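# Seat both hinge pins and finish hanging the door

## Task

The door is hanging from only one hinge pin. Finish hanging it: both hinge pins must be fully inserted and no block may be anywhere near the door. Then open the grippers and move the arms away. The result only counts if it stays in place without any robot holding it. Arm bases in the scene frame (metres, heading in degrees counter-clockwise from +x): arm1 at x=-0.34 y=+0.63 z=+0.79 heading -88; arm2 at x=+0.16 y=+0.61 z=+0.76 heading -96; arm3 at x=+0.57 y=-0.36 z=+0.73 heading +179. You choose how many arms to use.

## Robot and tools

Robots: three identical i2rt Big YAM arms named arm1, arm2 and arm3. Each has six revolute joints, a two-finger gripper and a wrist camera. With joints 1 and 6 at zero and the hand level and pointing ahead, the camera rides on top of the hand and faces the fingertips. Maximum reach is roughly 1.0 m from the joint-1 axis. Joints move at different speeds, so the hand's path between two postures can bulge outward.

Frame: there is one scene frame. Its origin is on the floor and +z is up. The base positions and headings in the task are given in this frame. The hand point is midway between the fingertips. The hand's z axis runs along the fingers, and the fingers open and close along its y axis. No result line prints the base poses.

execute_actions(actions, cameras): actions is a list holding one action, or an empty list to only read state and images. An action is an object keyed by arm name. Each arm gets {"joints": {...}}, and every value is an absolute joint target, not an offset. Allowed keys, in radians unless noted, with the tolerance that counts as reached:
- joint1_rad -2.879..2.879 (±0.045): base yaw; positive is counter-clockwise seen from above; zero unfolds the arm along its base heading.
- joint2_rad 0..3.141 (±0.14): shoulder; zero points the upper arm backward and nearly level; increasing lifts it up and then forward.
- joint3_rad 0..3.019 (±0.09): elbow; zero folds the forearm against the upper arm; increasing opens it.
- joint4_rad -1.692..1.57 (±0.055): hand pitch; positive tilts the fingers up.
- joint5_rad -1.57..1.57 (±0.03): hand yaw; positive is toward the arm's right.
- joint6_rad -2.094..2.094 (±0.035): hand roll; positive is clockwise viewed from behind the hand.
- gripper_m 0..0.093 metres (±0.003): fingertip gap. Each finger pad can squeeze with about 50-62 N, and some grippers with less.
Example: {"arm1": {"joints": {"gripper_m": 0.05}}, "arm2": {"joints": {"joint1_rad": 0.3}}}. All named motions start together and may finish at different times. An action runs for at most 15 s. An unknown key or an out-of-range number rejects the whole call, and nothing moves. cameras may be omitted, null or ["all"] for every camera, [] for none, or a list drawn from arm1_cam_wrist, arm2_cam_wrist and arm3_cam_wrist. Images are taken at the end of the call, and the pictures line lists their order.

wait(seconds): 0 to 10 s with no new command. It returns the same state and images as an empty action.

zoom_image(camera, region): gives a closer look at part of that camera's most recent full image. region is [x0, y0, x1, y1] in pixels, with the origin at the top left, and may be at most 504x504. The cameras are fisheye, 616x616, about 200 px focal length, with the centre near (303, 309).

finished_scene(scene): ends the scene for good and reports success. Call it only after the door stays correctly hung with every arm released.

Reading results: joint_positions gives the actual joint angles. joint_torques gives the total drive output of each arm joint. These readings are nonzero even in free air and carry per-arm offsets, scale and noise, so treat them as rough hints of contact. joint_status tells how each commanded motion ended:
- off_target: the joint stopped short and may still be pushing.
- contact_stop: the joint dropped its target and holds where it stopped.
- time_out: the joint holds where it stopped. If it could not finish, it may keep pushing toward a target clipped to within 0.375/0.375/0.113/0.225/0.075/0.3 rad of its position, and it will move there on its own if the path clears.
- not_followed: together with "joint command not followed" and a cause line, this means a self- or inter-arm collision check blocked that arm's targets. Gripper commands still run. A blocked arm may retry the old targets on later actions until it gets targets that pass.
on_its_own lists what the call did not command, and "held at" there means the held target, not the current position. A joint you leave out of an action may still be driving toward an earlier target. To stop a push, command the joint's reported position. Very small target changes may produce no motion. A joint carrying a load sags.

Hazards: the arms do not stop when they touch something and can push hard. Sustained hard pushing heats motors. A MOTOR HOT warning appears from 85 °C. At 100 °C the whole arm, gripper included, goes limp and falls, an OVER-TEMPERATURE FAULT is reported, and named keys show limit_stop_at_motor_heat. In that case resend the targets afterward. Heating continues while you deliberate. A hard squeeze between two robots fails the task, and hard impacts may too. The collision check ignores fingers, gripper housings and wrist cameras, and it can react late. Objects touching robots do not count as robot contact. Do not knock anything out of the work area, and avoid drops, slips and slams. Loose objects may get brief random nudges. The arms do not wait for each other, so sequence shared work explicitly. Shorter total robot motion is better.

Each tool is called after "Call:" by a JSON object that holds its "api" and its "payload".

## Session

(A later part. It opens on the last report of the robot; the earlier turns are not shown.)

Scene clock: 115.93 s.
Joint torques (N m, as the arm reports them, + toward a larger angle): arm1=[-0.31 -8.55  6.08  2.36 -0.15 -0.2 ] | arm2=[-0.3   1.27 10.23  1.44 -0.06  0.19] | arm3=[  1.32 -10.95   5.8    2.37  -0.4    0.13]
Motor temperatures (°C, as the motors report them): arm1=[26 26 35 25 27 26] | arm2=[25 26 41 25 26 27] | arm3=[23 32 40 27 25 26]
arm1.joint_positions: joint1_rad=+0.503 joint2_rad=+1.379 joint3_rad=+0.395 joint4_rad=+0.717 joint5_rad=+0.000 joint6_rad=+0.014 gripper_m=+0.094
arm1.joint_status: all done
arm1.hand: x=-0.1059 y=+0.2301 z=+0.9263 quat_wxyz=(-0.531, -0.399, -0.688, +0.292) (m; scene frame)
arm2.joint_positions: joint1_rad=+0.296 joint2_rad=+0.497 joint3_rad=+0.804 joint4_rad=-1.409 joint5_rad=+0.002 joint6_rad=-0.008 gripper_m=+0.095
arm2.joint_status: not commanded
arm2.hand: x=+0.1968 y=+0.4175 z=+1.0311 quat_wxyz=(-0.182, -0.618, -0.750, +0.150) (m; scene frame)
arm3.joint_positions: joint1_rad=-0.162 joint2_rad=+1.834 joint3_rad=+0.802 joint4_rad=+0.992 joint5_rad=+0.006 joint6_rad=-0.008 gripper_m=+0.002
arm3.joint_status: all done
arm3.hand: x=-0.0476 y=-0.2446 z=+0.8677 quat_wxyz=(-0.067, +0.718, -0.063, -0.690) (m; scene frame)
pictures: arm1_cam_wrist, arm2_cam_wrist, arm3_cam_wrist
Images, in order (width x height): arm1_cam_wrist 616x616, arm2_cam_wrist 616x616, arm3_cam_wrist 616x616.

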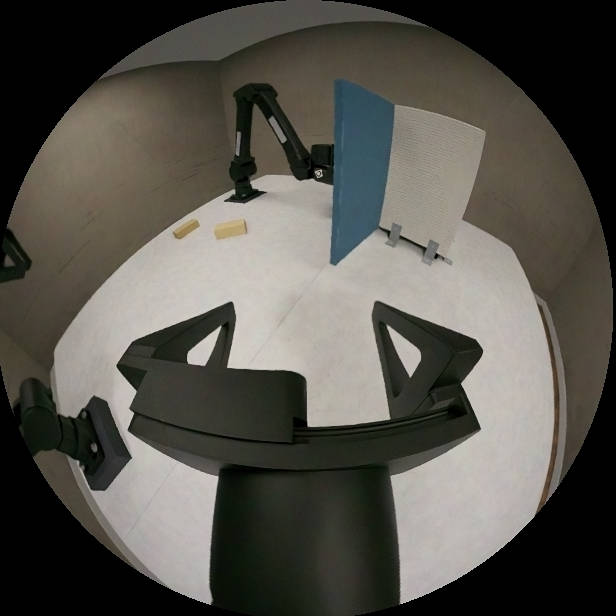

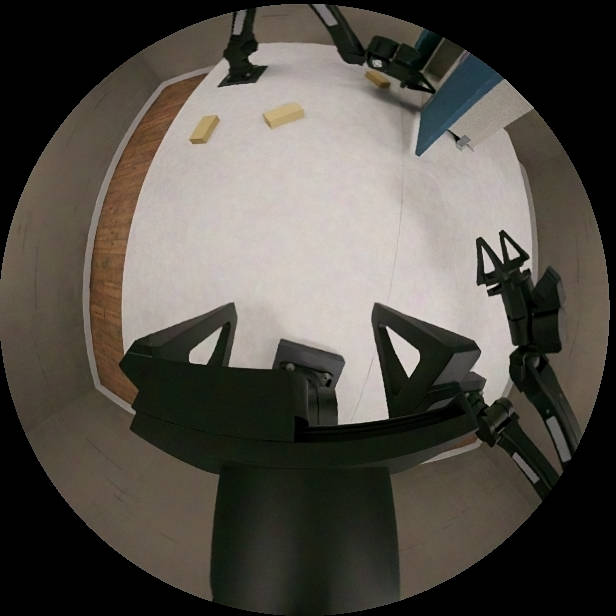

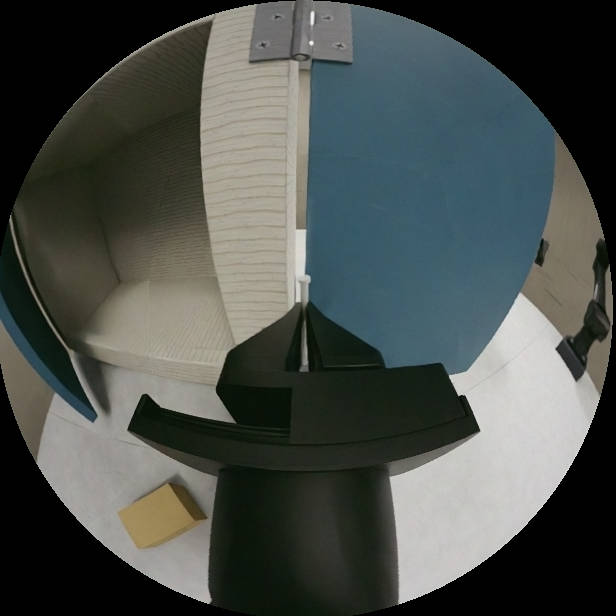

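Call:
{"api": "execute_actions", "payload": {"actions": [{"arm3":{"joints":{"gripper_m":0.04}}}], "cameras": []}}

Call:
{"api": "execute_actions", "payload": {"actions": [{"arm3":{"joints":{"joint2_rad":1.62,"joint3_rad":0.6,"joint4_rad":0.95}},"arm1":{"joints":{"joint1_rad":0.44,"joint2_rad":1.75,"joint3_rad":0.85,"joint4_rad":0.9}}}]}}

Scene clock: 121.20 s.
Joint torques (N m, as the arm reports them, + toward a larger angle): arm1=[-0.37 -8.69  6.03  2.38 -0.18 -0.21] | arm2=[-0.29  0.9  10.3   1.48 -0.03  0.2 ] | arm3=[  1.08 -11.36   5.86   2.43  -0.29   0.12]
Motor temperatures (°C, as the motors report them): arm1=[26 26 35 25 27 26] | arm2=[25 26 41 25 26 27] | arm3=[23 32 39 27 25 26]
arm1.joint_positions: joint1_rad=+0.503 joint2_rad=+1.379 joint3_rad=+0.395 joint4_rad=+0.717 joint5_rad=+0.000 joint6_rad=+0.014 gripper_m=+0.094
arm1.joint_status: not commanded
arm1.hand: x=-0.1059 y=+0.2301 z=+0.9263 quat_wxyz=(-0.531, -0.399, -0.688, +0.292) (m; scene frame)
arm2.joint_positions: joint1_rad=+0.296 joint2_rad=+0.497 joint3_rad=+0.804 joint4_rad=-1.409 joint5_rad=+0.002 joint6_rad=-0.008 gripper_m=+0.095
arm2.joint_status: not commanded
arm2.hand: x=+0.1968 y=+0.4175 z=+1.0311 quat_wxyz=(-0.182, -0.618, -0.750, +0.150) (m; scene frame)
arm3.joint_positions: joint1_rad=-0.161 joint2_rad=+1.834 joint3_rad=+0.802 joint4_rad=+0.992 joint5_rad=+0.003 joint6_rad=-0.008 gripper_m=+0.040
arm3.joint_status: all done
arm3.hand: x=-0.0478 y=-0.2457 z=+0.8677 quat_wxyz=(-0.066, +0.718, -0.062, -0.690) (m; scene frame)
pictures: none
No camera images: the call's "cameras" was empty. Leave "cameras" out to get every camera's image.

Scene clock: 122.33 s.
Joint torques (N m, as the arm reports them, + toward a larger angle): arm1=[ -0.07 -14.61   8.73   2.35  -0.15  -0.2 ] | arm2=[-0.19  0.86 10.3   1.56 -0.06  0.19] | arm3=[ 1.27 -9.48  5.99  1.56 -0.29  0.13]
Motor temperatures (°C, as the motors report them): arm1=[26 26 35 25 27 26] | arm2=[25 26 41 25 26 27] | arm3=[23 32 39 27 25 26]
arm1.joint_positions: joint1_rad=+0.441 joint2_rad=+1.751 joint3_rad=+0.816 joint4_rad=+0.878 joint5_rad=+0.000 joint6_rad=+0.014 gripper_m=+0.094
arm1.joint_status: all done
arm1.hand: x=-0.0558 y=+0.0705 z=+0.9625 quat_wxyz=(-0.590, -0.385, -0.618, +0.350) (m; scene frame)
arm2.joint_positions: joint1_rad=+0.296 joint2_rad=+0.497 joint3_rad=+0.804 joint4_rad=-1.409 joint5_rad=+0.002 joint6_rad=-0.008 gripper_m=+0.095
arm2.joint_status: not commanded
arm2.hand: x=+0.1968 y=+0.4175 z=+1.0311 quat_wxyz=(-0.182, -0.618, -0.750, +0.150) (m; scene frame)
arm3.joint_positions: joint1_rad=-0.161 joint2_rad=+1.618 joint3_rad=+0.602 joint4_rad=+0.955 joint5_rad=+0.003 joint6_rad=-0.008 gripper_m=+0.040
arm3.joint_status: all done
arm3.hand: x=+0.0244 y=-0.2587 z=+0.8926 quat_wxyz=(-0.065, +0.726, -0.063, -0.682) (m; scene frame)
pictures: arm1_cam_wrist, arm2_cam_wrist, arm3_cam_wrist
Images, in order (width x height): arm1_cam_wrist 616x616, arm2_cam_wrist 616x616, arm3_cam_wrist 616x616.

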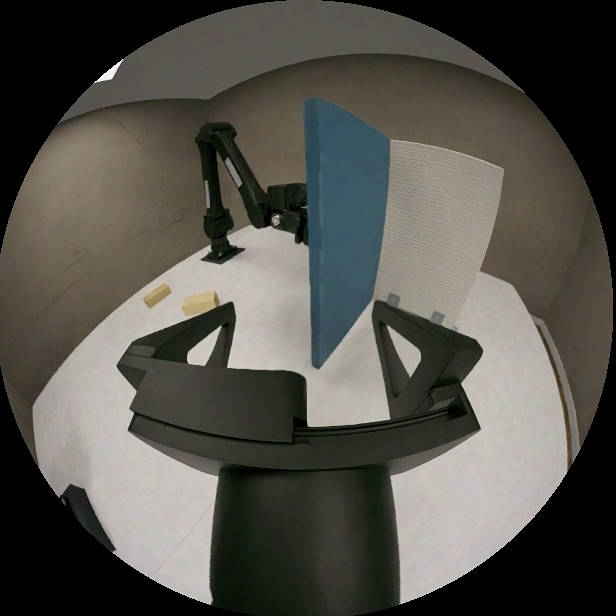

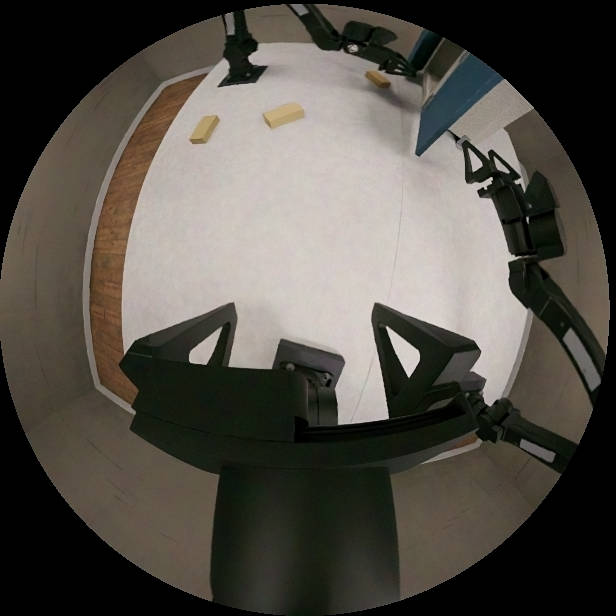

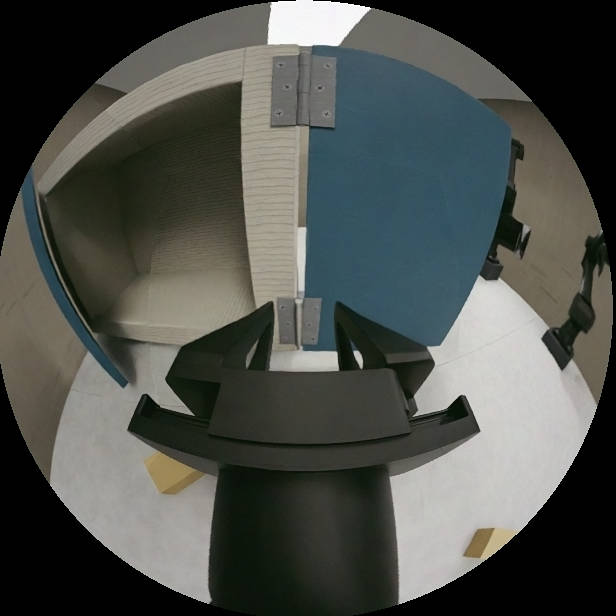

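Call:
{"api": "zoom_image", "payload": {"camera": "arm3_cam_wrist", "region": [260,270,350,360]}}

Region (260, 270, 350, 360) of arm3_cam_wrist's 616x616 image, scaled by 5.600, with more detail than that image has.

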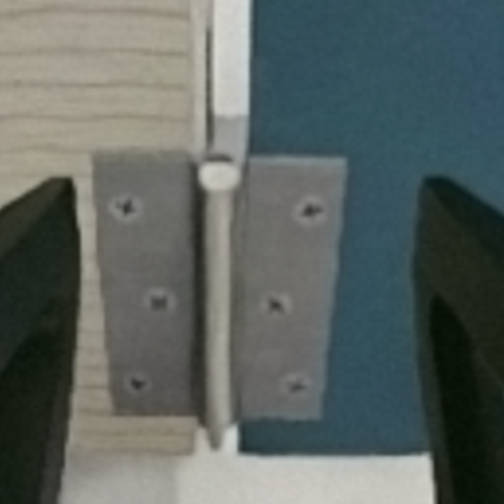

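Call:
{"api": "execute_actions", "payload": {"actions": [{"arm3":{"joints":{"joint2_rad":1.75,"joint3_rad":0.55,"joint4_rad":0.85}}}], "cameras": ["arm3_cam_wrist"]}}

Call:
{"api": "zoom_image", "payload": {"camera": "arm3_cam_wrist", "region": [230,200,380,350]}}

Scene clock: 132.47 s.
Joint torques (N m, as the arm reports them, + toward a larger angle): arm1=[ -0.22 -14.54   8.69   2.35  -0.16  -0.2 ] | arm2=[-0.41  1.41 10.36  1.47 -0.08  0.2 ] | arm3=[  1.22 -10.02   5.18   1.7   -0.29   0.11]
Motor temperatures (°C, as the motors report them): arm1=[26 27 36 25 27 26] | arm2=[25 26 41 25 26 27] | arm3=[23 32 39 27 25 26]
arm1.joint_positions: joint1_rad=+0.441 joint2_rad=+1.751 joint3_rad=+0.816 joint4_rad=+0.878 joint5_rad=+0.000 joint6_rad=+0.014 gripper_m=+0.094
arm1.joint_status: not commanded
arm1.hand: x=-0.0558 y=+0.0705 z=+0.9625 quat_wxyz=(-0.590, -0.385, -0.618, +0.350) (m; scene frame)
arm2.joint_positions: joint1_rad=+0.296 joint2_rad=+0.497 joint3_rad=+0.804 joint4_rad=-1.409 joint5_rad=+0.002 joint6_rad=-0.008 gripper_m=+0.095
arm2.joint_status: not commanded
arm2.hand: x=+0.1968 y=+0.4175 z=+1.0311 quat_wxyz=(-0.182, -0.618, -0.750, +0.150) (m; scene frame)
arm3.joint_positions: joint1_rad=-0.161 joint2_rad=+1.757 joint3_rad=+0.547 joint4_rad=+0.854 joint5_rad=+0.003 joint6_rad=-0.008 gripper_m=+0.040
arm3.joint_status: all done
arm3.hand: x=+0.0545 y=-0.2640 z=+0.7736 quat_wxyz=(-0.054, +0.818, -0.070, -0.568) (m; scene frame)
pictures: arm3_cam_wrist
Images, in order (width x height): arm3_cam_wrist 616x616.

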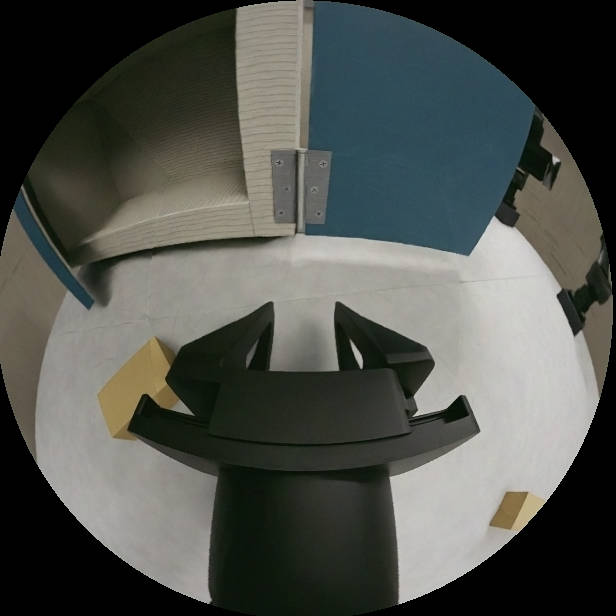

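Region (230, 200, 380, 350) of arm3_cam_wrist's 616x616 image, scaled by 3.360, with more detail than that image has.

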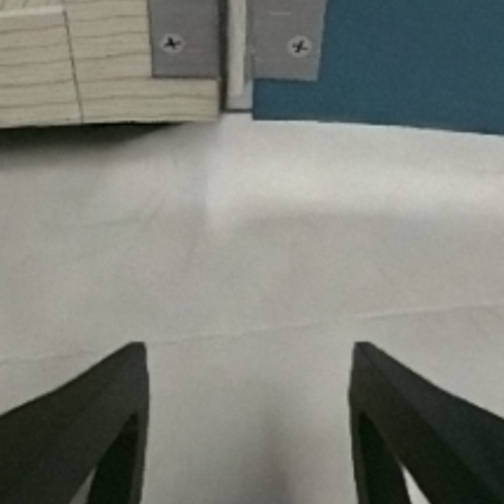

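Call:
{"api": "zoom_image", "payload": {"camera": "arm3_cam_wrist", "region": [260,135,345,240]}}

Region (260, 135, 345, 240) of arm3_cam_wrist's 616x616 image, scaled by 4.800, with more detail than that image has; it fills the left 408 columns of this view, and the rest is white.

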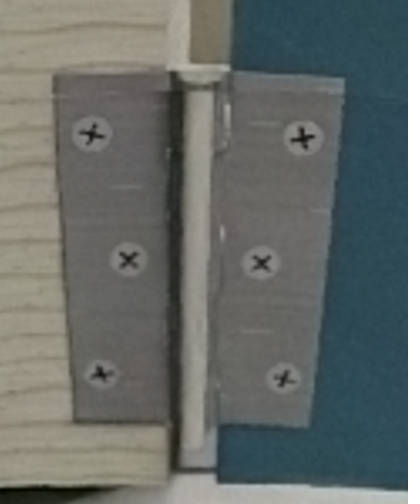

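Call:
{"api": "execute_actions", "payload": {"actions": [{"arm3":{"joints":{"joint2_rad":1.90,"joint3_rad":0.73,"joint4_rad":1.13,"gripper_m":0.03}}}], "cameras": ["arm3_cam_wrist"]}}

Scene clock: 146.50 s.
Joint torques (N m, as the arm reports them, + toward a larger angle): arm1=[ -0.19 -14.44   8.73   2.34  -0.17  -0.21] | arm2=[-0.43  0.87 10.42  1.54 -0.08  0.2 ] | arm3=[  1.21 -11.76   6.95   2.57  -0.25   0.12]
Motor temperatures (°C, as the motors report them): arm1=[26 27 37 25 27 26] | arm2=[25 26 41 25 26 27] | arm3=[23 32 38 27 25 26]
arm1.joint_positions: joint1_rad=+0.441 joint2_rad=+1.751 joint3_rad=+0.816 joint4_rad=+0.878 joint5_rad=+0.000 joint6_rad=+0.014 gripper_m=+0.094
arm1.joint_status: not commanded
arm1.hand: x=-0.0558 y=+0.0705 z=+0.9625 quat_wxyz=(-0.590, -0.385, -0.618, +0.350) (m; scene frame)
arm2.joint_positions: joint1_rad=+0.296 joint2_rad=+0.497 joint3_rad=+0.804 joint4_rad=-1.409 joint5_rad=+0.002 joint6_rad=-0.008 gripper_m=+0.095
arm2.joint_status: not commanded
arm2.hand: x=+0.1968 y=+0.4175 z=+1.0311 quat_wxyz=(-0.182, -0.618, -0.750, +0.150) (m; scene frame)
arm3.joint_positions: joint1_rad=-0.161 joint2_rad=+1.895 joint3_rad=+0.708 joint4_rad=+1.108 joint5_rad=+0.003 joint6_rad=-0.007 gripper_m=+0.030
arm3.joint_status: all done
arm3.hand: x=-0.0155 y=-0.2515 z=+0.8210 quat_wxyz=(-0.064, +0.732, -0.063, -0.676) (m; scene frame)
pictures: arm3_cam_wrist
Images, in order (width x height): arm3_cam_wrist 616x616.

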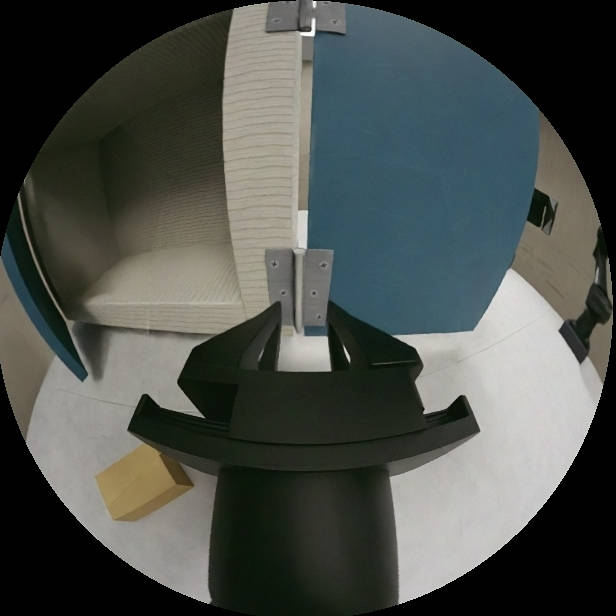

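Call:
{"api": "execute_actions", "payload": {"actions": [{"arm3":{"joints":{"joint2_rad":1.93,"joint3_rad":0.81,"joint4_rad":1.07,"gripper_m":0.022}}}], "cameras": ["arm3_cam_wrist"]}}

Call:
{"api": "zoom_image", "payload": {"camera": "arm3_cam_wrist", "region": [250,240,360,350]}}

Scene clock: 151.10 s.
Joint torques (N m, as the arm reports them, + toward a larger angle): arm1=[ -0.18 -14.6    8.74   2.36  -0.16  -0.2 ] | arm2=[-0.46  1.41 10.3   1.44 -0.06  0.25] | arm3=[  1.3  -11.33   7.65   1.51  -0.27   0.13]
Motor temperatures (°C, as the motors report them): arm1=[26 27 37 25 27 26] | arm2=[25 26 41 25 26 27] | arm3=[23 32 39 27 25 26]
arm1.joint_positions: joint1_rad=+0.441 joint2_rad=+1.751 joint3_rad=+0.816 joint4_rad=+0.878 joint5_rad=+0.000 joint6_rad=+0.014 gripper_m=+0.094
arm1.joint_status: not commanded
arm1.hand: x=-0.0558 y=+0.0705 z=+0.9625 quat_wxyz=(-0.590, -0.385, -0.618, +0.350) (m; scene frame)
arm2.joint_positions: joint1_rad=+0.296 joint2_rad=+0.497 joint3_rad=+0.804 joint4_rad=-1.409 joint5_rad=+0.002 joint6_rad=-0.008 gripper_m=+0.095
arm2.joint_status: not commanded
arm2.hand: x=+0.1968 y=+0.4175 z=+1.0311 quat_wxyz=(-0.182, -0.618, -0.750, +0.150) (m; scene frame)
arm3.joint_positions: joint1_rad=-0.161 joint2_rad=+1.918 joint3_rad=+0.784 joint4_rad=+1.080 joint5_rad=+0.003 joint6_rad=-0.007 gripper_m=+0.022
arm3.joint_status: all done
arm3.hand: x=-0.0420 y=-0.2467 z=+0.8312 quat_wxyz=(-0.065, +0.723, -0.063, -0.685) (m; scene frame)
pictures: arm3_cam_wrist
Images, in order (width x height): arm3_cam_wrist 616x616.

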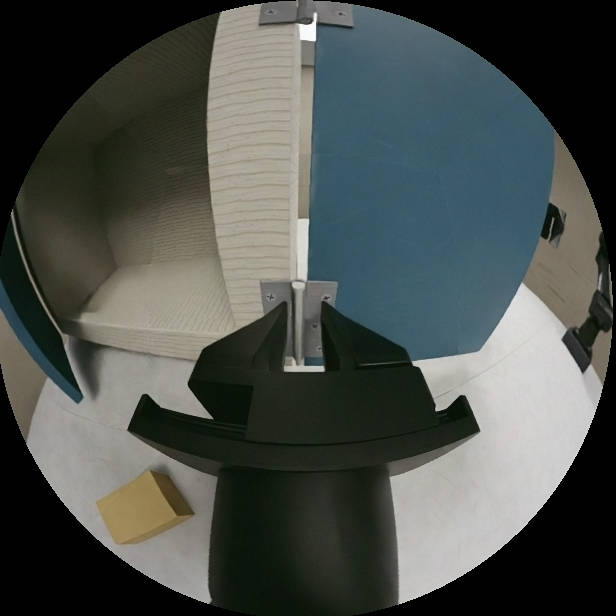

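Region (250, 240, 360, 350) of arm3_cam_wrist's 616x616 image, scaled by 4.582, with more detail than that image has.

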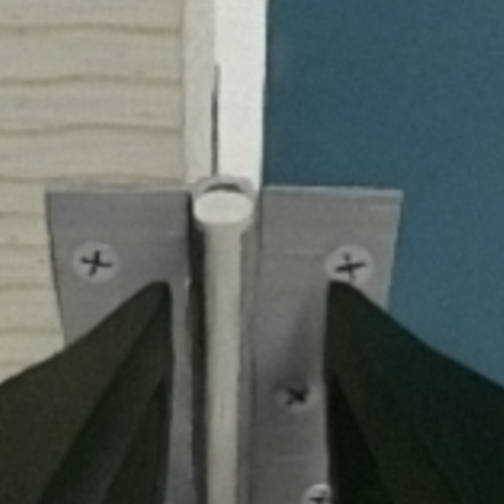

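Call:
{"api": "execute_actions", "payload": {"actions": [{"arm3":{"joints":{"joint1_rad":-0.14,"joint3_rad":0.83,"joint4_rad":1.06}}}], "cameras": ["arm3_cam_wrist"]}}

Call:
{"api": "zoom_image", "payload": {"camera": "arm3_cam_wrist", "region": [250,240,360,350]}}

Scene clock: 156.27 s.
Joint torques (N m, as the arm reports them, + toward a larger angle): arm1=[ -0.02 -14.59   8.72   2.36  -0.17  -0.2 ] | arm2=[-0.32  1.34 10.39  1.51 -0.07  0.21] | arm3=[  1.42 -11.21   8.25   1.41  -0.26   0.11]
Motor temperatures (°C, as the motors report them): arm1=[26 27 38 25 27 26] | arm2=[25 26 41 25 26 27] | arm3=[23 32 39 27 25 26]
arm1.joint_positions: joint1_rad=+0.441 joint2_rad=+1.751 joint3_rad=+0.816 joint4_rad=+0.878 joint5_rad=+0.000 joint6_rad=+0.014 gripper_m=+0.094
arm1.joint_status: not commanded
arm1.hand: x=-0.0558 y=+0.0705 z=+0.9625 quat_wxyz=(-0.590, -0.385, -0.618, +0.350) (m; scene frame)
arm2.joint_positions: joint1_rad=+0.296 joint2_rad=+0.497 joint3_rad=+0.804 joint4_rad=-1.409 joint5_rad=+0.002 joint6_rad=-0.008 gripper_m=+0.095
arm2.joint_status: not commanded
arm2.hand: x=+0.1968 y=+0.4175 z=+1.0311 quat_wxyz=(-0.182, -0.618, -0.750, +0.150) (m; scene frame)
arm3.joint_positions: joint1_rad=-0.153 joint2_rad=+1.918 joint3_rad=+0.797 joint4_rad=+1.071 joint5_rad=+0.003 joint6_rad=-0.007 gripper_m=+0.022
arm3.joint_status: all done
arm3.hand: x=-0.0473 y=-0.2509 z=+0.8342 quat_wxyz=(-0.062, +0.722, -0.060, -0.686) (m; scene frame)
pictures: arm3_cam_wrist
Images, in order (width x height): arm3_cam_wrist 616x616.

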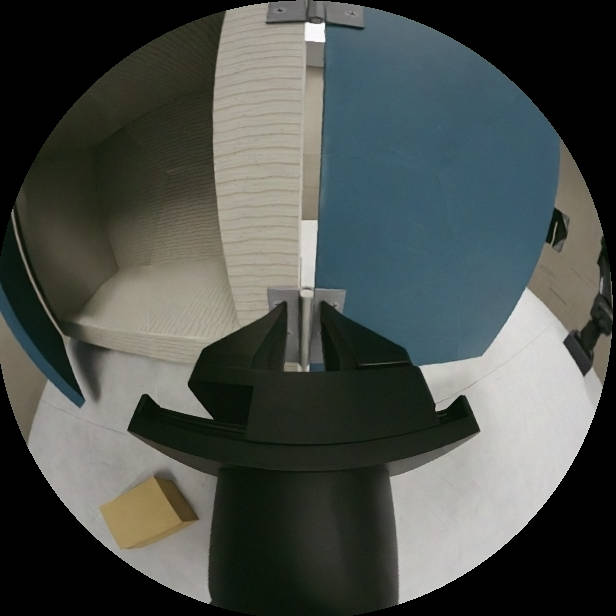

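Region (250, 240, 360, 350) of arm3_cam_wrist's 616x616 image, scaled by 4.582, with more detail than that image has.

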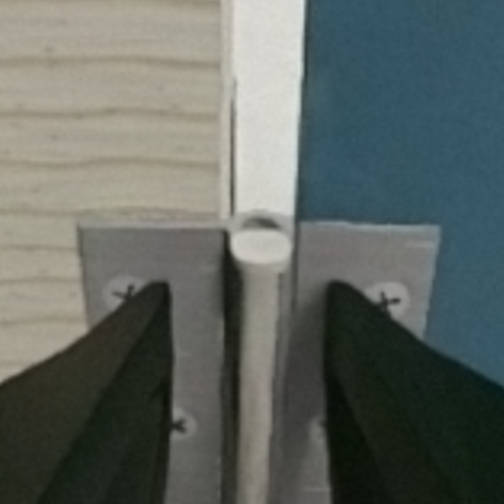

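Centred. Advance a bit and close.

Call:
{"api": "execute_actions", "payload": {"actions": [{"arm3":{"joints":{"joint3_rad":0.835,"joint4_rad":1.045}}}], "cameras": []}}

Call:
{"api": "execute_actions", "payload": {"actions": [{"arm3":{"joints":{"gripper_m":0}}}], "cameras": ["arm3_cam_wrist"]}}

Call:
{"api": "zoom_image", "payload": {"camera": "arm3_cam_wrist", "region": [250,240,360,350]}}

Scene clock: 162.97 s.
Joint torques (N m, as the arm reports them, + toward a larger angle): arm1=[  0.03 -14.44   8.69   2.34  -0.17  -0.2 ] | arm2=[-0.59  1.13 10.29  1.48 -0.08  0.22] | arm3=[  1.49 -11.33   8.49   1.53  -0.28   0.12]
Motor temperatures (°C, as the motors report them): arm1=[26 28 38 25 27 26] | arm2=[25 26 41 25 26 27] | arm3=[23 32 40 27 25 26]
arm1.joint_positions: joint1_rad=+0.441 joint2_rad=+1.751 joint3_rad=+0.816 joint4_rad=+0.878 joint5_rad=+0.000 joint6_rad=+0.014 gripper_m=+0.094
arm1.joint_status: not commanded
arm1.hand: x=-0.0558 y=+0.0705 z=+0.9625 quat_wxyz=(-0.590, -0.385, -0.618, +0.350) (m; scene frame)
arm2.joint_positions: joint1_rad=+0.296 joint2_rad=+0.497 joint3_rad=+0.804 joint4_rad=-1.409 joint5_rad=+0.002 joint6_rad=-0.008 gripper_m=+0.095
arm2.joint_status: not commanded
arm2.hand: x=+0.1968 y=+0.4175 z=+1.0311 quat_wxyz=(-0.182, -0.618, -0.750, +0.150) (m; scene frame)
arm3.joint_positions: joint1_rad=-0.153 joint2_rad=+1.918 joint3_rad=+0.800 joint4_rad=+1.055 joint5_rad=+0.003 joint6_rad=-0.007 gripper_m=+0.022
arm3.joint_status: all done
arm3.hand: x=-0.0480 y=-0.2507 z=+0.8315 quat_wxyz=(-0.062, +0.726, -0.060, -0.682) (m; scene frame)
pictures: none
No camera images: the call's "cameras" was empty. Leave "cameras" out to get every camera's image.

Scene clock: 163.47 s.
Joint torques (N m, as the arm reports them, + toward a larger angle): arm1=[ -0.33 -14.39   8.71   2.36  -0.16  -0.2 ] | arm2=[-0.28  0.77 10.41  1.36 -0.06  0.21] | arm3=[  1.22 -11.91   8.48   1.44  -0.43   0.12]
Motor temperatures (°C, as the motors report them): arm1=[26 28 38 25 27 26] | arm2=[25 26 41 25 26 27] | arm3=[23 32 40 27 25 26]
arm1.joint_positions: joint1_rad=+0.441 joint2_rad=+1.751 joint3_rad=+0.816 joint4_rad=+0.878 joint5_rad=+0.000 joint6_rad=+0.014 gripper_m=+0.094
arm1.joint_status: not commanded
arm1.hand: x=-0.0558 y=+0.0705 z=+0.9625 quat_wxyz=(-0.590, -0.385, -0.618, +0.350) (m; scene frame)
arm2.joint_positions: joint1_rad=+0.296 joint2_rad=+0.497 joint3_rad=+0.804 joint4_rad=-1.409 joint5_rad=+0.002 joint6_rad=-0.008 gripper_m=+0.095
arm2.joint_status: not commanded
arm2.hand: x=+0.1968 y=+0.4175 z=+1.0311 quat_wxyz=(-0.182, -0.618, -0.750, +0.150) (m; scene frame)
arm3.joint_positions: joint1_rad=-0.153 joint2_rad=+1.918 joint3_rad=+0.800 joint4_rad=+1.055 joint5_rad=+0.008 joint6_rad=-0.005 gripper_m=+0.006
arm3.joint_status: gripper_m off_target (ended at +0.006, target +0.000)
arm3.hand: x=-0.0479 y=-0.2500 z=+0.8315 quat_wxyz=(-0.063, +0.726, -0.062, -0.682) (m; scene frame)
pictures: arm3_cam_wrist
Images, in order (width x height): arm3_cam_wrist 616x616.

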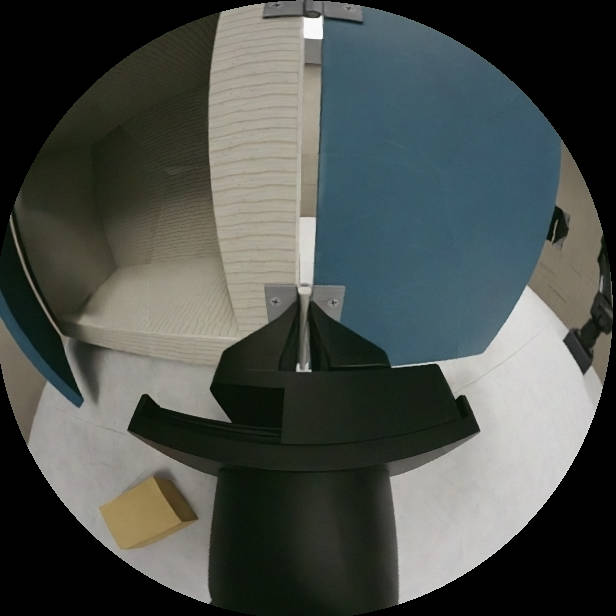

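Region (250, 240, 360, 350) of arm3_cam_wrist's 616x616 image, scaled by 4.582, with more detail than that image has.

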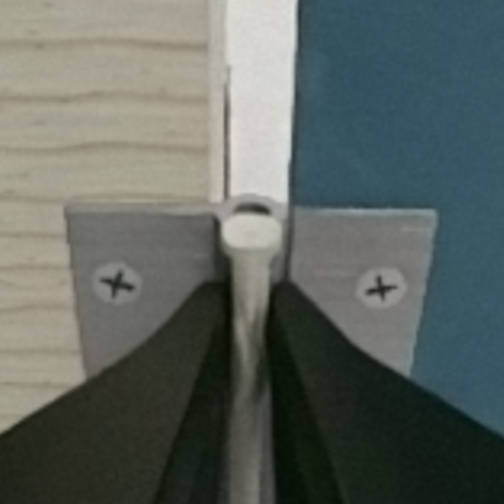

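Call:
{"api": "execute_actions", "payload": {"actions": [{"arm3":{"joints":{"joint2_rad":1.86,"joint3_rad":0.75,"joint4_rad":1.06}}}], "cameras": ["arm3_cam_wrist"]}}

Call:
{"api": "zoom_image", "payload": {"camera": "arm3_cam_wrist", "region": [230,220,380,370]}}

Scene clock: 168.53 s.
Joint torques (N m, as the arm reports them, + toward a larger angle): arm1=[ -0.19 -14.56   8.71   2.34  -0.18  -0.19] | arm2=[-0.04  1.24 10.33  1.54 -0.06  0.19] | arm3=[  1.29 -13.85   5.32   2.04  -0.28   0.07]
Motor temperatures (°C, as the motors report them): arm1=[26 28 38 25 27 26] | arm2=[25 26 41 25 26 27] | arm3=[23 32 40 27 25 26]
arm1.joint_positions: joint1_rad=+0.441 joint2_rad=+1.751 joint3_rad=+0.816 joint4_rad=+0.878 joint5_rad=+0.000 joint6_rad=+0.014 gripper_m=+0.094
arm1.joint_status: not commanded
arm1.hand: x=-0.0558 y=+0.0705 z=+0.9625 quat_wxyz=(-0.590, -0.385, -0.618, +0.350) (m; scene frame)
arm2.joint_positions: joint1_rad=+0.296 joint2_rad=+0.497 joint3_rad=+0.804 joint4_rad=-1.409 joint5_rad=+0.002 joint6_rad=-0.008 gripper_m=+0.095
arm2.joint_status: not commanded
arm2.hand: x=+0.1968 y=+0.4175 z=+1.0311 quat_wxyz=(-0.182, -0.618, -0.750, +0.150) (m; scene frame)
arm3.joint_positions: joint1_rad=-0.153 joint2_rad=+1.881 joint3_rad=+0.751 joint4_rad=+1.055 joint5_rad=+0.003 joint6_rad=-0.005 gripper_m=+0.002
arm3.joint_status: all done
arm3.on_its_own: gripper_m moved -0.003 to your old target +0.000
arm3.hand: x=-0.0316 y=-0.2536 z=+0.8333 quat_wxyz=(-0.061, +0.731, -0.061, -0.677) (m; scene frame)
pictures: arm3_cam_wrist
Images, in order (width x height): arm3_cam_wrist 616x616.

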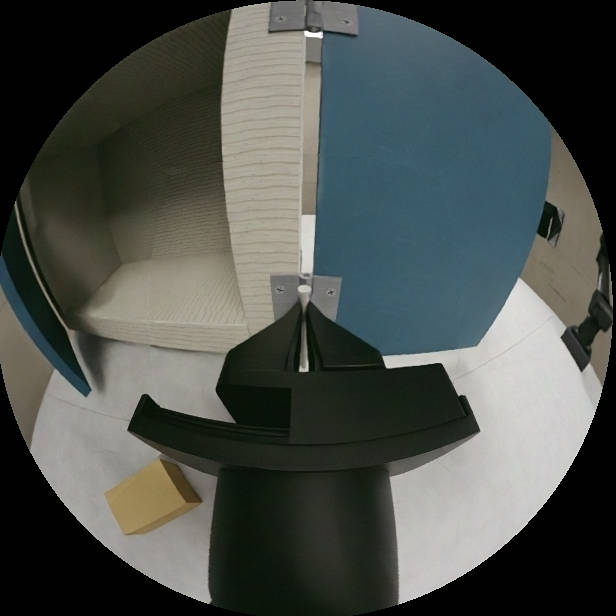

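Region (230, 220, 380, 370) of arm3_cam_wrist's 616x616 image, scaled by 3.360, with more detail than that image has.

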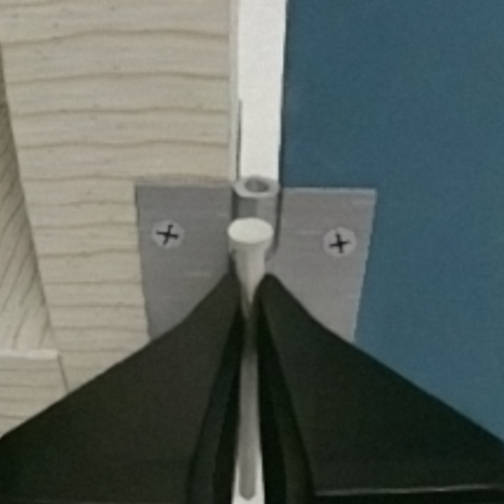

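Call:
{"api": "execute_actions", "payload": {"actions": [{"arm3":{"joints":{"joint2_rad":1.55,"joint3_rad":0.75,"joint4_rad":0.76}}}], "cameras": []}}

Call:
{"api": "execute_actions", "payload": {"actions": [{"arm3":{"joints":{"joint2_rad":1.62,"joint3_rad":0.82,"joint4_rad":0.76}}}], "cameras": ["arm3_cam_wrist"]}}

Call:
{"api": "zoom_image", "payload": {"camera": "arm3_cam_wrist", "region": [250,270,360,400]}}

Scene clock: 175.90 s.
Joint torques (N m, as the arm reports them, + toward a larger angle): arm1=[ -0.25 -14.47   8.72   2.38  -0.17  -0.2 ] | arm2=[-0.09  1.11 10.27  1.5  -0.05  0.2 ] | arm3=[ 1.27 -9.18  7.75  1.46 -0.29  0.08]
Motor temperatures (°C, as the motors report them): arm1=[26 28 38 26 27 26] | arm2=[25 26 41 25 26 27] | arm3=[23 33 39 27 25 26]
arm1.joint_positions: joint1_rad=+0.441 joint2_rad=+1.751 joint3_rad=+0.816 joint4_rad=+0.878 joint5_rad=+0.000 joint6_rad=+0.014 gripper_m=+0.094
arm1.joint_status: not commanded
arm1.hand: x=-0.0558 y=+0.0705 z=+0.9625 quat_wxyz=(-0.590, -0.385, -0.618, +0.350) (m; scene frame)
arm2.joint_positions: joint1_rad=+0.296 joint2_rad=+0.497 joint3_rad=+0.804 joint4_rad=-1.409 joint5_rad=+0.002 joint6_rad=-0.008 gripper_m=+0.095
arm2.joint_status: not commanded
arm2.hand: x=+0.1968 y=+0.4175 z=+1.0311 quat_wxyz=(-0.182, -0.618, -0.750, +0.150) (m; scene frame)
arm3.joint_positions: joint1_rad=-0.153 joint2_rad=+1.540 joint3_rad=+0.750 joint4_rad=+0.770 joint5_rad=+0.003 joint6_rad=-0.005 gripper_m=+0.002
arm3.joint_status: all done
arm3.hand: x=-0.0144 y=-0.2566 z=+0.9618 quat_wxyz=(-0.062, +0.712, -0.060, -0.697) (m; scene frame)
pictures: none
No camera images: the call's "cameras" was empty. Leave "cameras" out to get every camera's image.

Scene clock: 176.70 s.
Joint torques (N m, as the arm reports them, + toward a larger angle): arm1=[ -0.25 -14.49   8.73   2.39  -0.17  -0.21] | arm2=[-0.52  1.59 10.32  1.53 -0.06  0.19] | arm3=[  1.28 -10.85  11.3    1.58  -0.29   0.1 ]
Motor temperatures (°C, as the motors report them): arm1=[26 28 38 26 27 26] | arm2=[25 26 41 25 26 27] | arm3=[23 33 39 27 25 26]
arm1.joint_positions: joint1_rad=+0.441 joint2_rad=+1.751 joint3_rad=+0.816 joint4_rad=+0.878 joint5_rad=+0.000 joint6_rad=+0.014 gripper_m=+0.094
arm1.joint_status: not commanded
arm1.hand: x=-0.0558 y=+0.0705 z=+0.9625 quat_wxyz=(-0.590, -0.385, -0.618, +0.350) (m; scene frame)
arm2.joint_positions: joint1_rad=+0.296 joint2_rad=+0.497 joint3_rad=+0.804 joint4_rad=-1.409 joint5_rad=+0.002 joint6_rad=-0.008 gripper_m=+0.095
arm2.joint_status: not commanded
arm2.hand: x=+0.1968 y=+0.4175 z=+1.0311 quat_wxyz=(-0.182, -0.618, -0.750, +0.150) (m; scene frame)
arm3.joint_positions: joint1_rad=-0.153 joint2_rad=+1.617 joint3_rad=+0.774 joint4_rad=+0.766 joint5_rad=+0.003 joint6_rad=-0.005 gripper_m=+0.002
arm3.joint_status: all done
arm3.hand: x=-0.0277 y=-0.2543 z=+0.9286 quat_wxyz=(-0.061, +0.731, -0.061, -0.677) (m; scene frame)
pictures: arm3_cam_wrist
Images, in order (width x height): arm3_cam_wrist 616x616.

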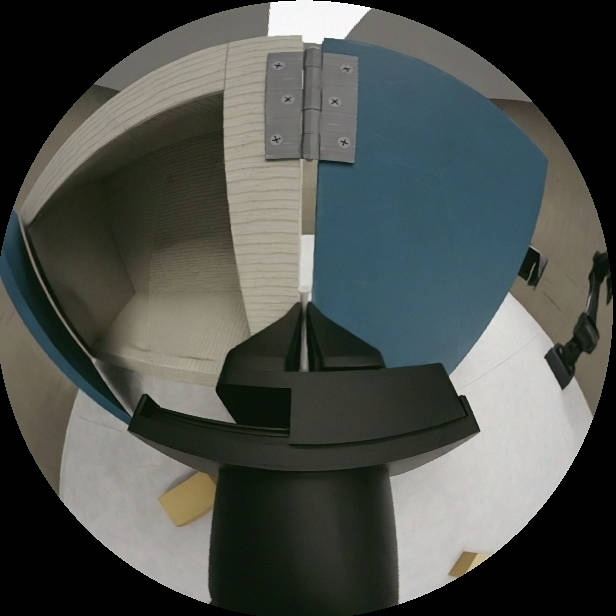

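Region (250, 270, 360, 400) of arm3_cam_wrist's 616x616 image, scaled by 3.877, with more detail than that image has; it fills the left 426 columns of this view, and the rest is white.

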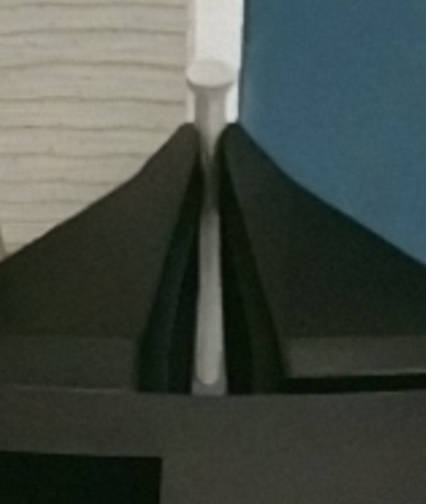

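Call:
{"api": "execute_actions", "payload": {"actions": [{"arm3":{"joints":{"joint1_rad":-0.17,"joint2_rad":1.64,"joint3_rad":0.87,"joint4_rad":0.74}}}], "cameras": ["arm3_cam_wrist"]}}

Call:
{"api": "zoom_image", "payload": {"camera": "arm3_cam_wrist", "region": [250,270,360,400]}}

Scene clock: 186.90 s.
Joint torques (N m, as the arm reports them, + toward a larger angle): arm1=[ -0.17 -14.68   8.7    2.3   -0.16  -0.21] | arm2=[-0.13  1.27 10.35  1.47 -0.08  0.21] | arm3=[ -1.03 -10.19  11.11   1.47  -0.27   0.08]
Motor temperatures (°C, as the motors report them): arm1=[26 28 38 26 27 26] | arm2=[25 26 41 25 26 27] | arm3=[23 32 42 27 25 26]
arm1.joint_positions: joint1_rad=+0.441 joint2_rad=+1.751 joint3_rad=+0.816 joint4_rad=+0.878 joint5_rad=+0.000 joint6_rad=+0.014 gripper_m=+0.094
arm1.joint_status: not commanded
arm1.hand: x=-0.0558 y=+0.0705 z=+0.9625 quat_wxyz=(-0.590, -0.385, -0.618, +0.350) (m; scene frame)
arm2.joint_positions: joint1_rad=+0.296 joint2_rad=+0.497 joint3_rad=+0.804 joint4_rad=-1.409 joint5_rad=+0.002 joint6_rad=-0.008 gripper_m=+0.095
arm2.joint_status: not commanded
arm2.hand: x=+0.1968 y=+0.4175 z=+1.0311 quat_wxyz=(-0.182, -0.618, -0.750, +0.150) (m; scene frame)
arm3.joint_positions: joint1_rad=-0.155 joint2_rad=+1.627 joint3_rad=+0.830 joint4_rad=+0.749 joint5_rad=+0.003 joint6_rad=-0.005 gripper_m=+0.002
arm3.joint_status: all done
arm3.hand: x=-0.0444 y=-0.2503 z=+0.9466 quat_wxyz=(-0.062, +0.721, -0.061, -0.687) (m; scene frame)
pictures: arm3_cam_wrist
Images, in order (width x height): arm3_cam_wrist 616x616.

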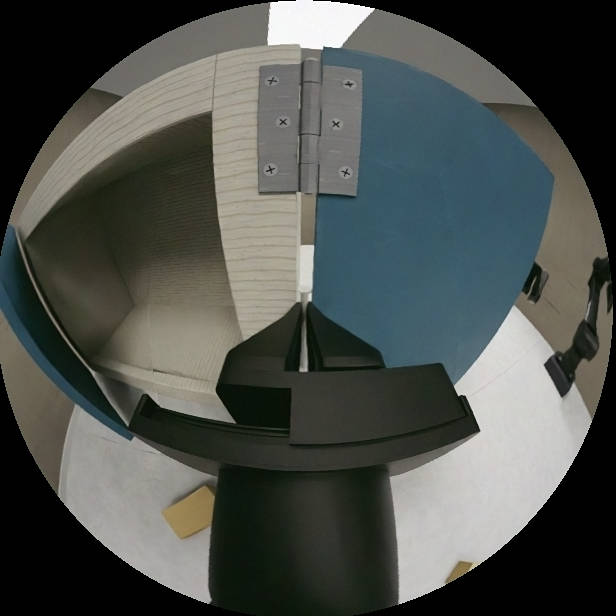

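Region (250, 270, 360, 400) of arm3_cam_wrist's 616x616 image, scaled by 3.877, with more detail than that image has; it fills the left 426 columns of this view, and the rest is white.

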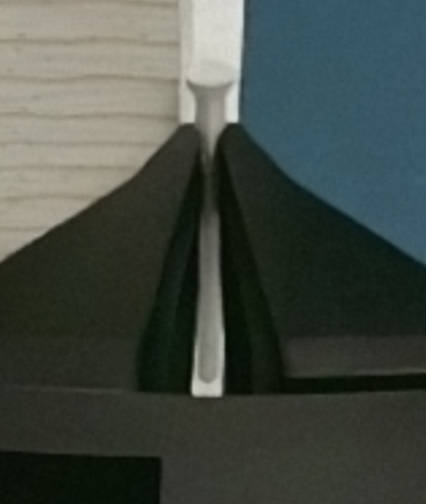

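Call:
{"api": "execute_actions", "payload": {"actions": [{"arm3":{"joints":{"joint1_rad":-0.18,"joint2_rad":1.70,"joint3_rad":0.88,"joint4_rad":0.78}}}], "cameras": ["arm3_cam_wrist"]}}

Call:
{"api": "zoom_image", "payload": {"camera": "arm3_cam_wrist", "region": [250,270,360,400]}}

Scene clock: 192.63 s.
Joint torques (N m, as the arm reports them, + toward a larger angle): arm1=[ -0.17 -14.51   8.71   2.37  -0.17  -0.2 ] | arm2=[-0.06  0.96 10.34  1.45 -0.08  0.21] | arm3=[ -1.02 -10.51  10.87   2.24  -0.21   0.1 ]
Motor temperatures (°C, as the motors report them): arm1=[26 28 38 26 27 26] | arm2=[25 26 41 25 26 27] | arm3=[23 32 43 27 25 26]
arm1.joint_positions: joint1_rad=+0.441 joint2_rad=+1.751 joint3_rad=+0.816 joint4_rad=+0.878 joint5_rad=+0.000 joint6_rad=+0.014 gripper_m=+0.094
arm1.joint_status: not commanded
arm1.hand: x=-0.0558 y=+0.0705 z=+0.9625 quat_wxyz=(-0.590, -0.385, -0.618, +0.350) (m; scene frame)
arm2.joint_positions: joint1_rad=+0.296 joint2_rad=+0.497 joint3_rad=+0.804 joint4_rad=-1.409 joint5_rad=+0.002 joint6_rad=-0.008 gripper_m=+0.095
arm2.joint_status: not commanded
arm2.hand: x=+0.1968 y=+0.4175 z=+1.0311 quat_wxyz=(-0.182, -0.618, -0.750, +0.150) (m; scene frame)
arm3.joint_positions: joint1_rad=-0.166 joint2_rad=+1.683 joint3_rad=+0.838 joint4_rad=+0.770 joint5_rad=+0.002 joint6_rad=-0.005 gripper_m=+0.002
arm3.joint_status: all done
arm3.hand: x=-0.0502 y=-0.2427 z=+0.9218 quat_wxyz=(-0.064, +0.730, -0.065, -0.677) (m; scene frame)
pictures: arm3_cam_wrist
Images, in order (width x height): arm3_cam_wrist 616x616.

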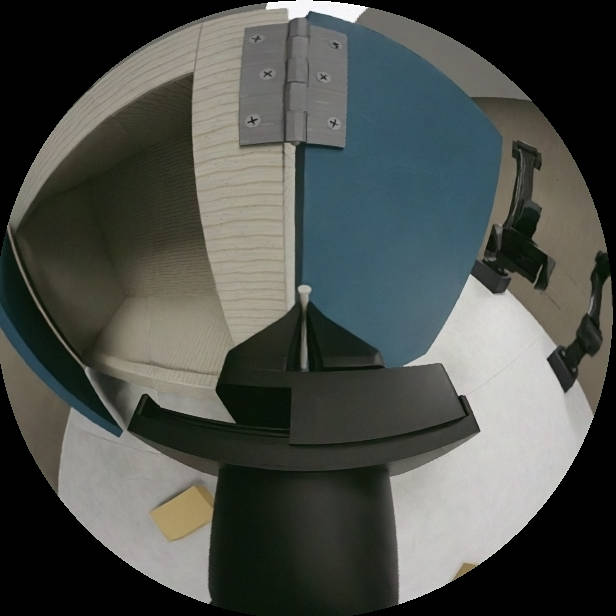

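Region (250, 270, 360, 400) of arm3_cam_wrist's 616x616 image, scaled by 3.877, with more detail than that image has; it fills the left 426 columns of this view, and the rest is white.

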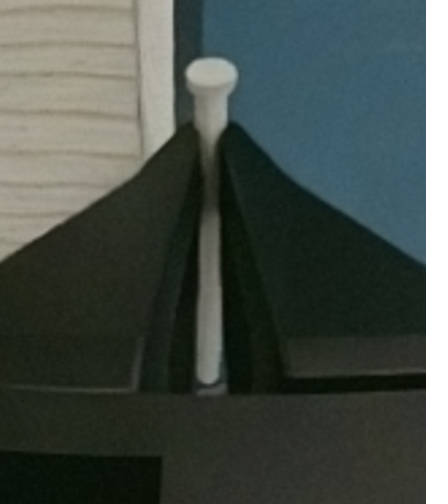

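Call:
{"api": "execute_actions", "payload": {"actions": [{"arm3":{"joints":{"joint1_rad":-0.145,"joint2_rad":1.68,"joint3_rad":0.86,"joint4_rad":0.80}}}], "cameras": ["arm3_cam_wrist"]}}

Call:
{"api": "zoom_image", "payload": {"camera": "arm3_cam_wrist", "region": [250,270,360,400]}}

Scene clock: 198.30 s.
Joint torques (N m, as the arm reports them, + toward a larger angle): arm1=[ -0.17 -14.62   8.72   2.37  -0.17  -0.22] | arm2=[ 0.14  0.95 10.39  1.56 -0.05  0.2 ] | arm3=[  1.55 -12.35   9.26   2.66  -0.22   0.06]
Motor temperatures (°C, as the motors report them): arm1=[26 28 38 26 27 26] | arm2=[25 26 41 25 26 27] | arm3=[23 32 43 27 25 26]
arm1.joint_positions: joint1_rad=+0.441 joint2_rad=+1.751 joint3_rad=+0.816 joint4_rad=+0.878 joint5_rad=+0.000 joint6_rad=+0.014 gripper_m=+0.094
arm1.joint_status: not commanded
arm1.hand: x=-0.0558 y=+0.0705 z=+0.9625 quat_wxyz=(-0.590, -0.385, -0.618, +0.350) (m; scene frame)
arm2.joint_positions: joint1_rad=+0.296 joint2_rad=+0.497 joint3_rad=+0.804 joint4_rad=-1.409 joint5_rad=+0.002 joint6_rad=-0.008 gripper_m=+0.095
arm2.joint_status: not commanded
arm2.hand: x=+0.1968 y=+0.4175 z=+1.0311 quat_wxyz=(-0.182, -0.618, -0.750, +0.150) (m; scene frame)
arm3.joint_positions: joint1_rad=-0.163 joint2_rad=+1.683 joint3_rad=+0.838 joint4_rad=+0.777 joint5_rad=+0.002 joint6_rad=-0.005 gripper_m=+0.002
arm3.joint_status: all done
arm3.hand: x=-0.0507 y=-0.2444 z=+0.9236 quat_wxyz=(-0.064, +0.728, -0.064, -0.680) (m; scene frame)
pictures: arm3_cam_wrist
Images, in order (width x height): arm3_cam_wrist 616x616.

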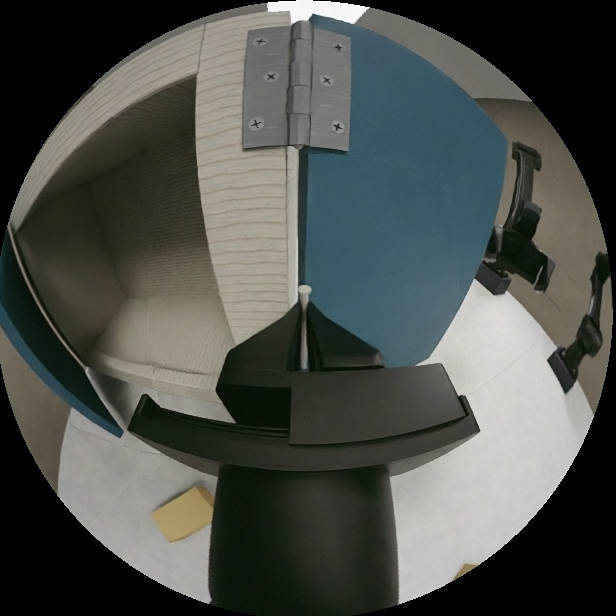

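Region (250, 270, 360, 400) of arm3_cam_wrist's 616x616 image, scaled by 3.877, with more detail than that image has; it fills the left 426 columns of this view, and the rest is white.

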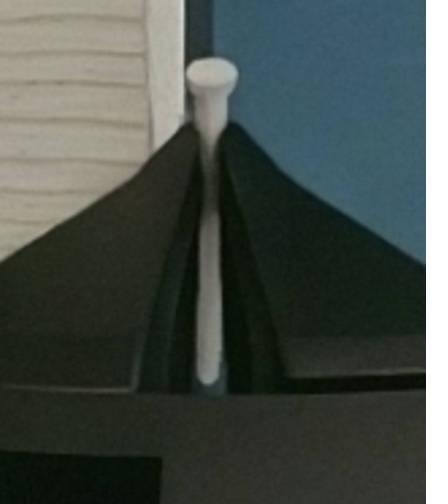

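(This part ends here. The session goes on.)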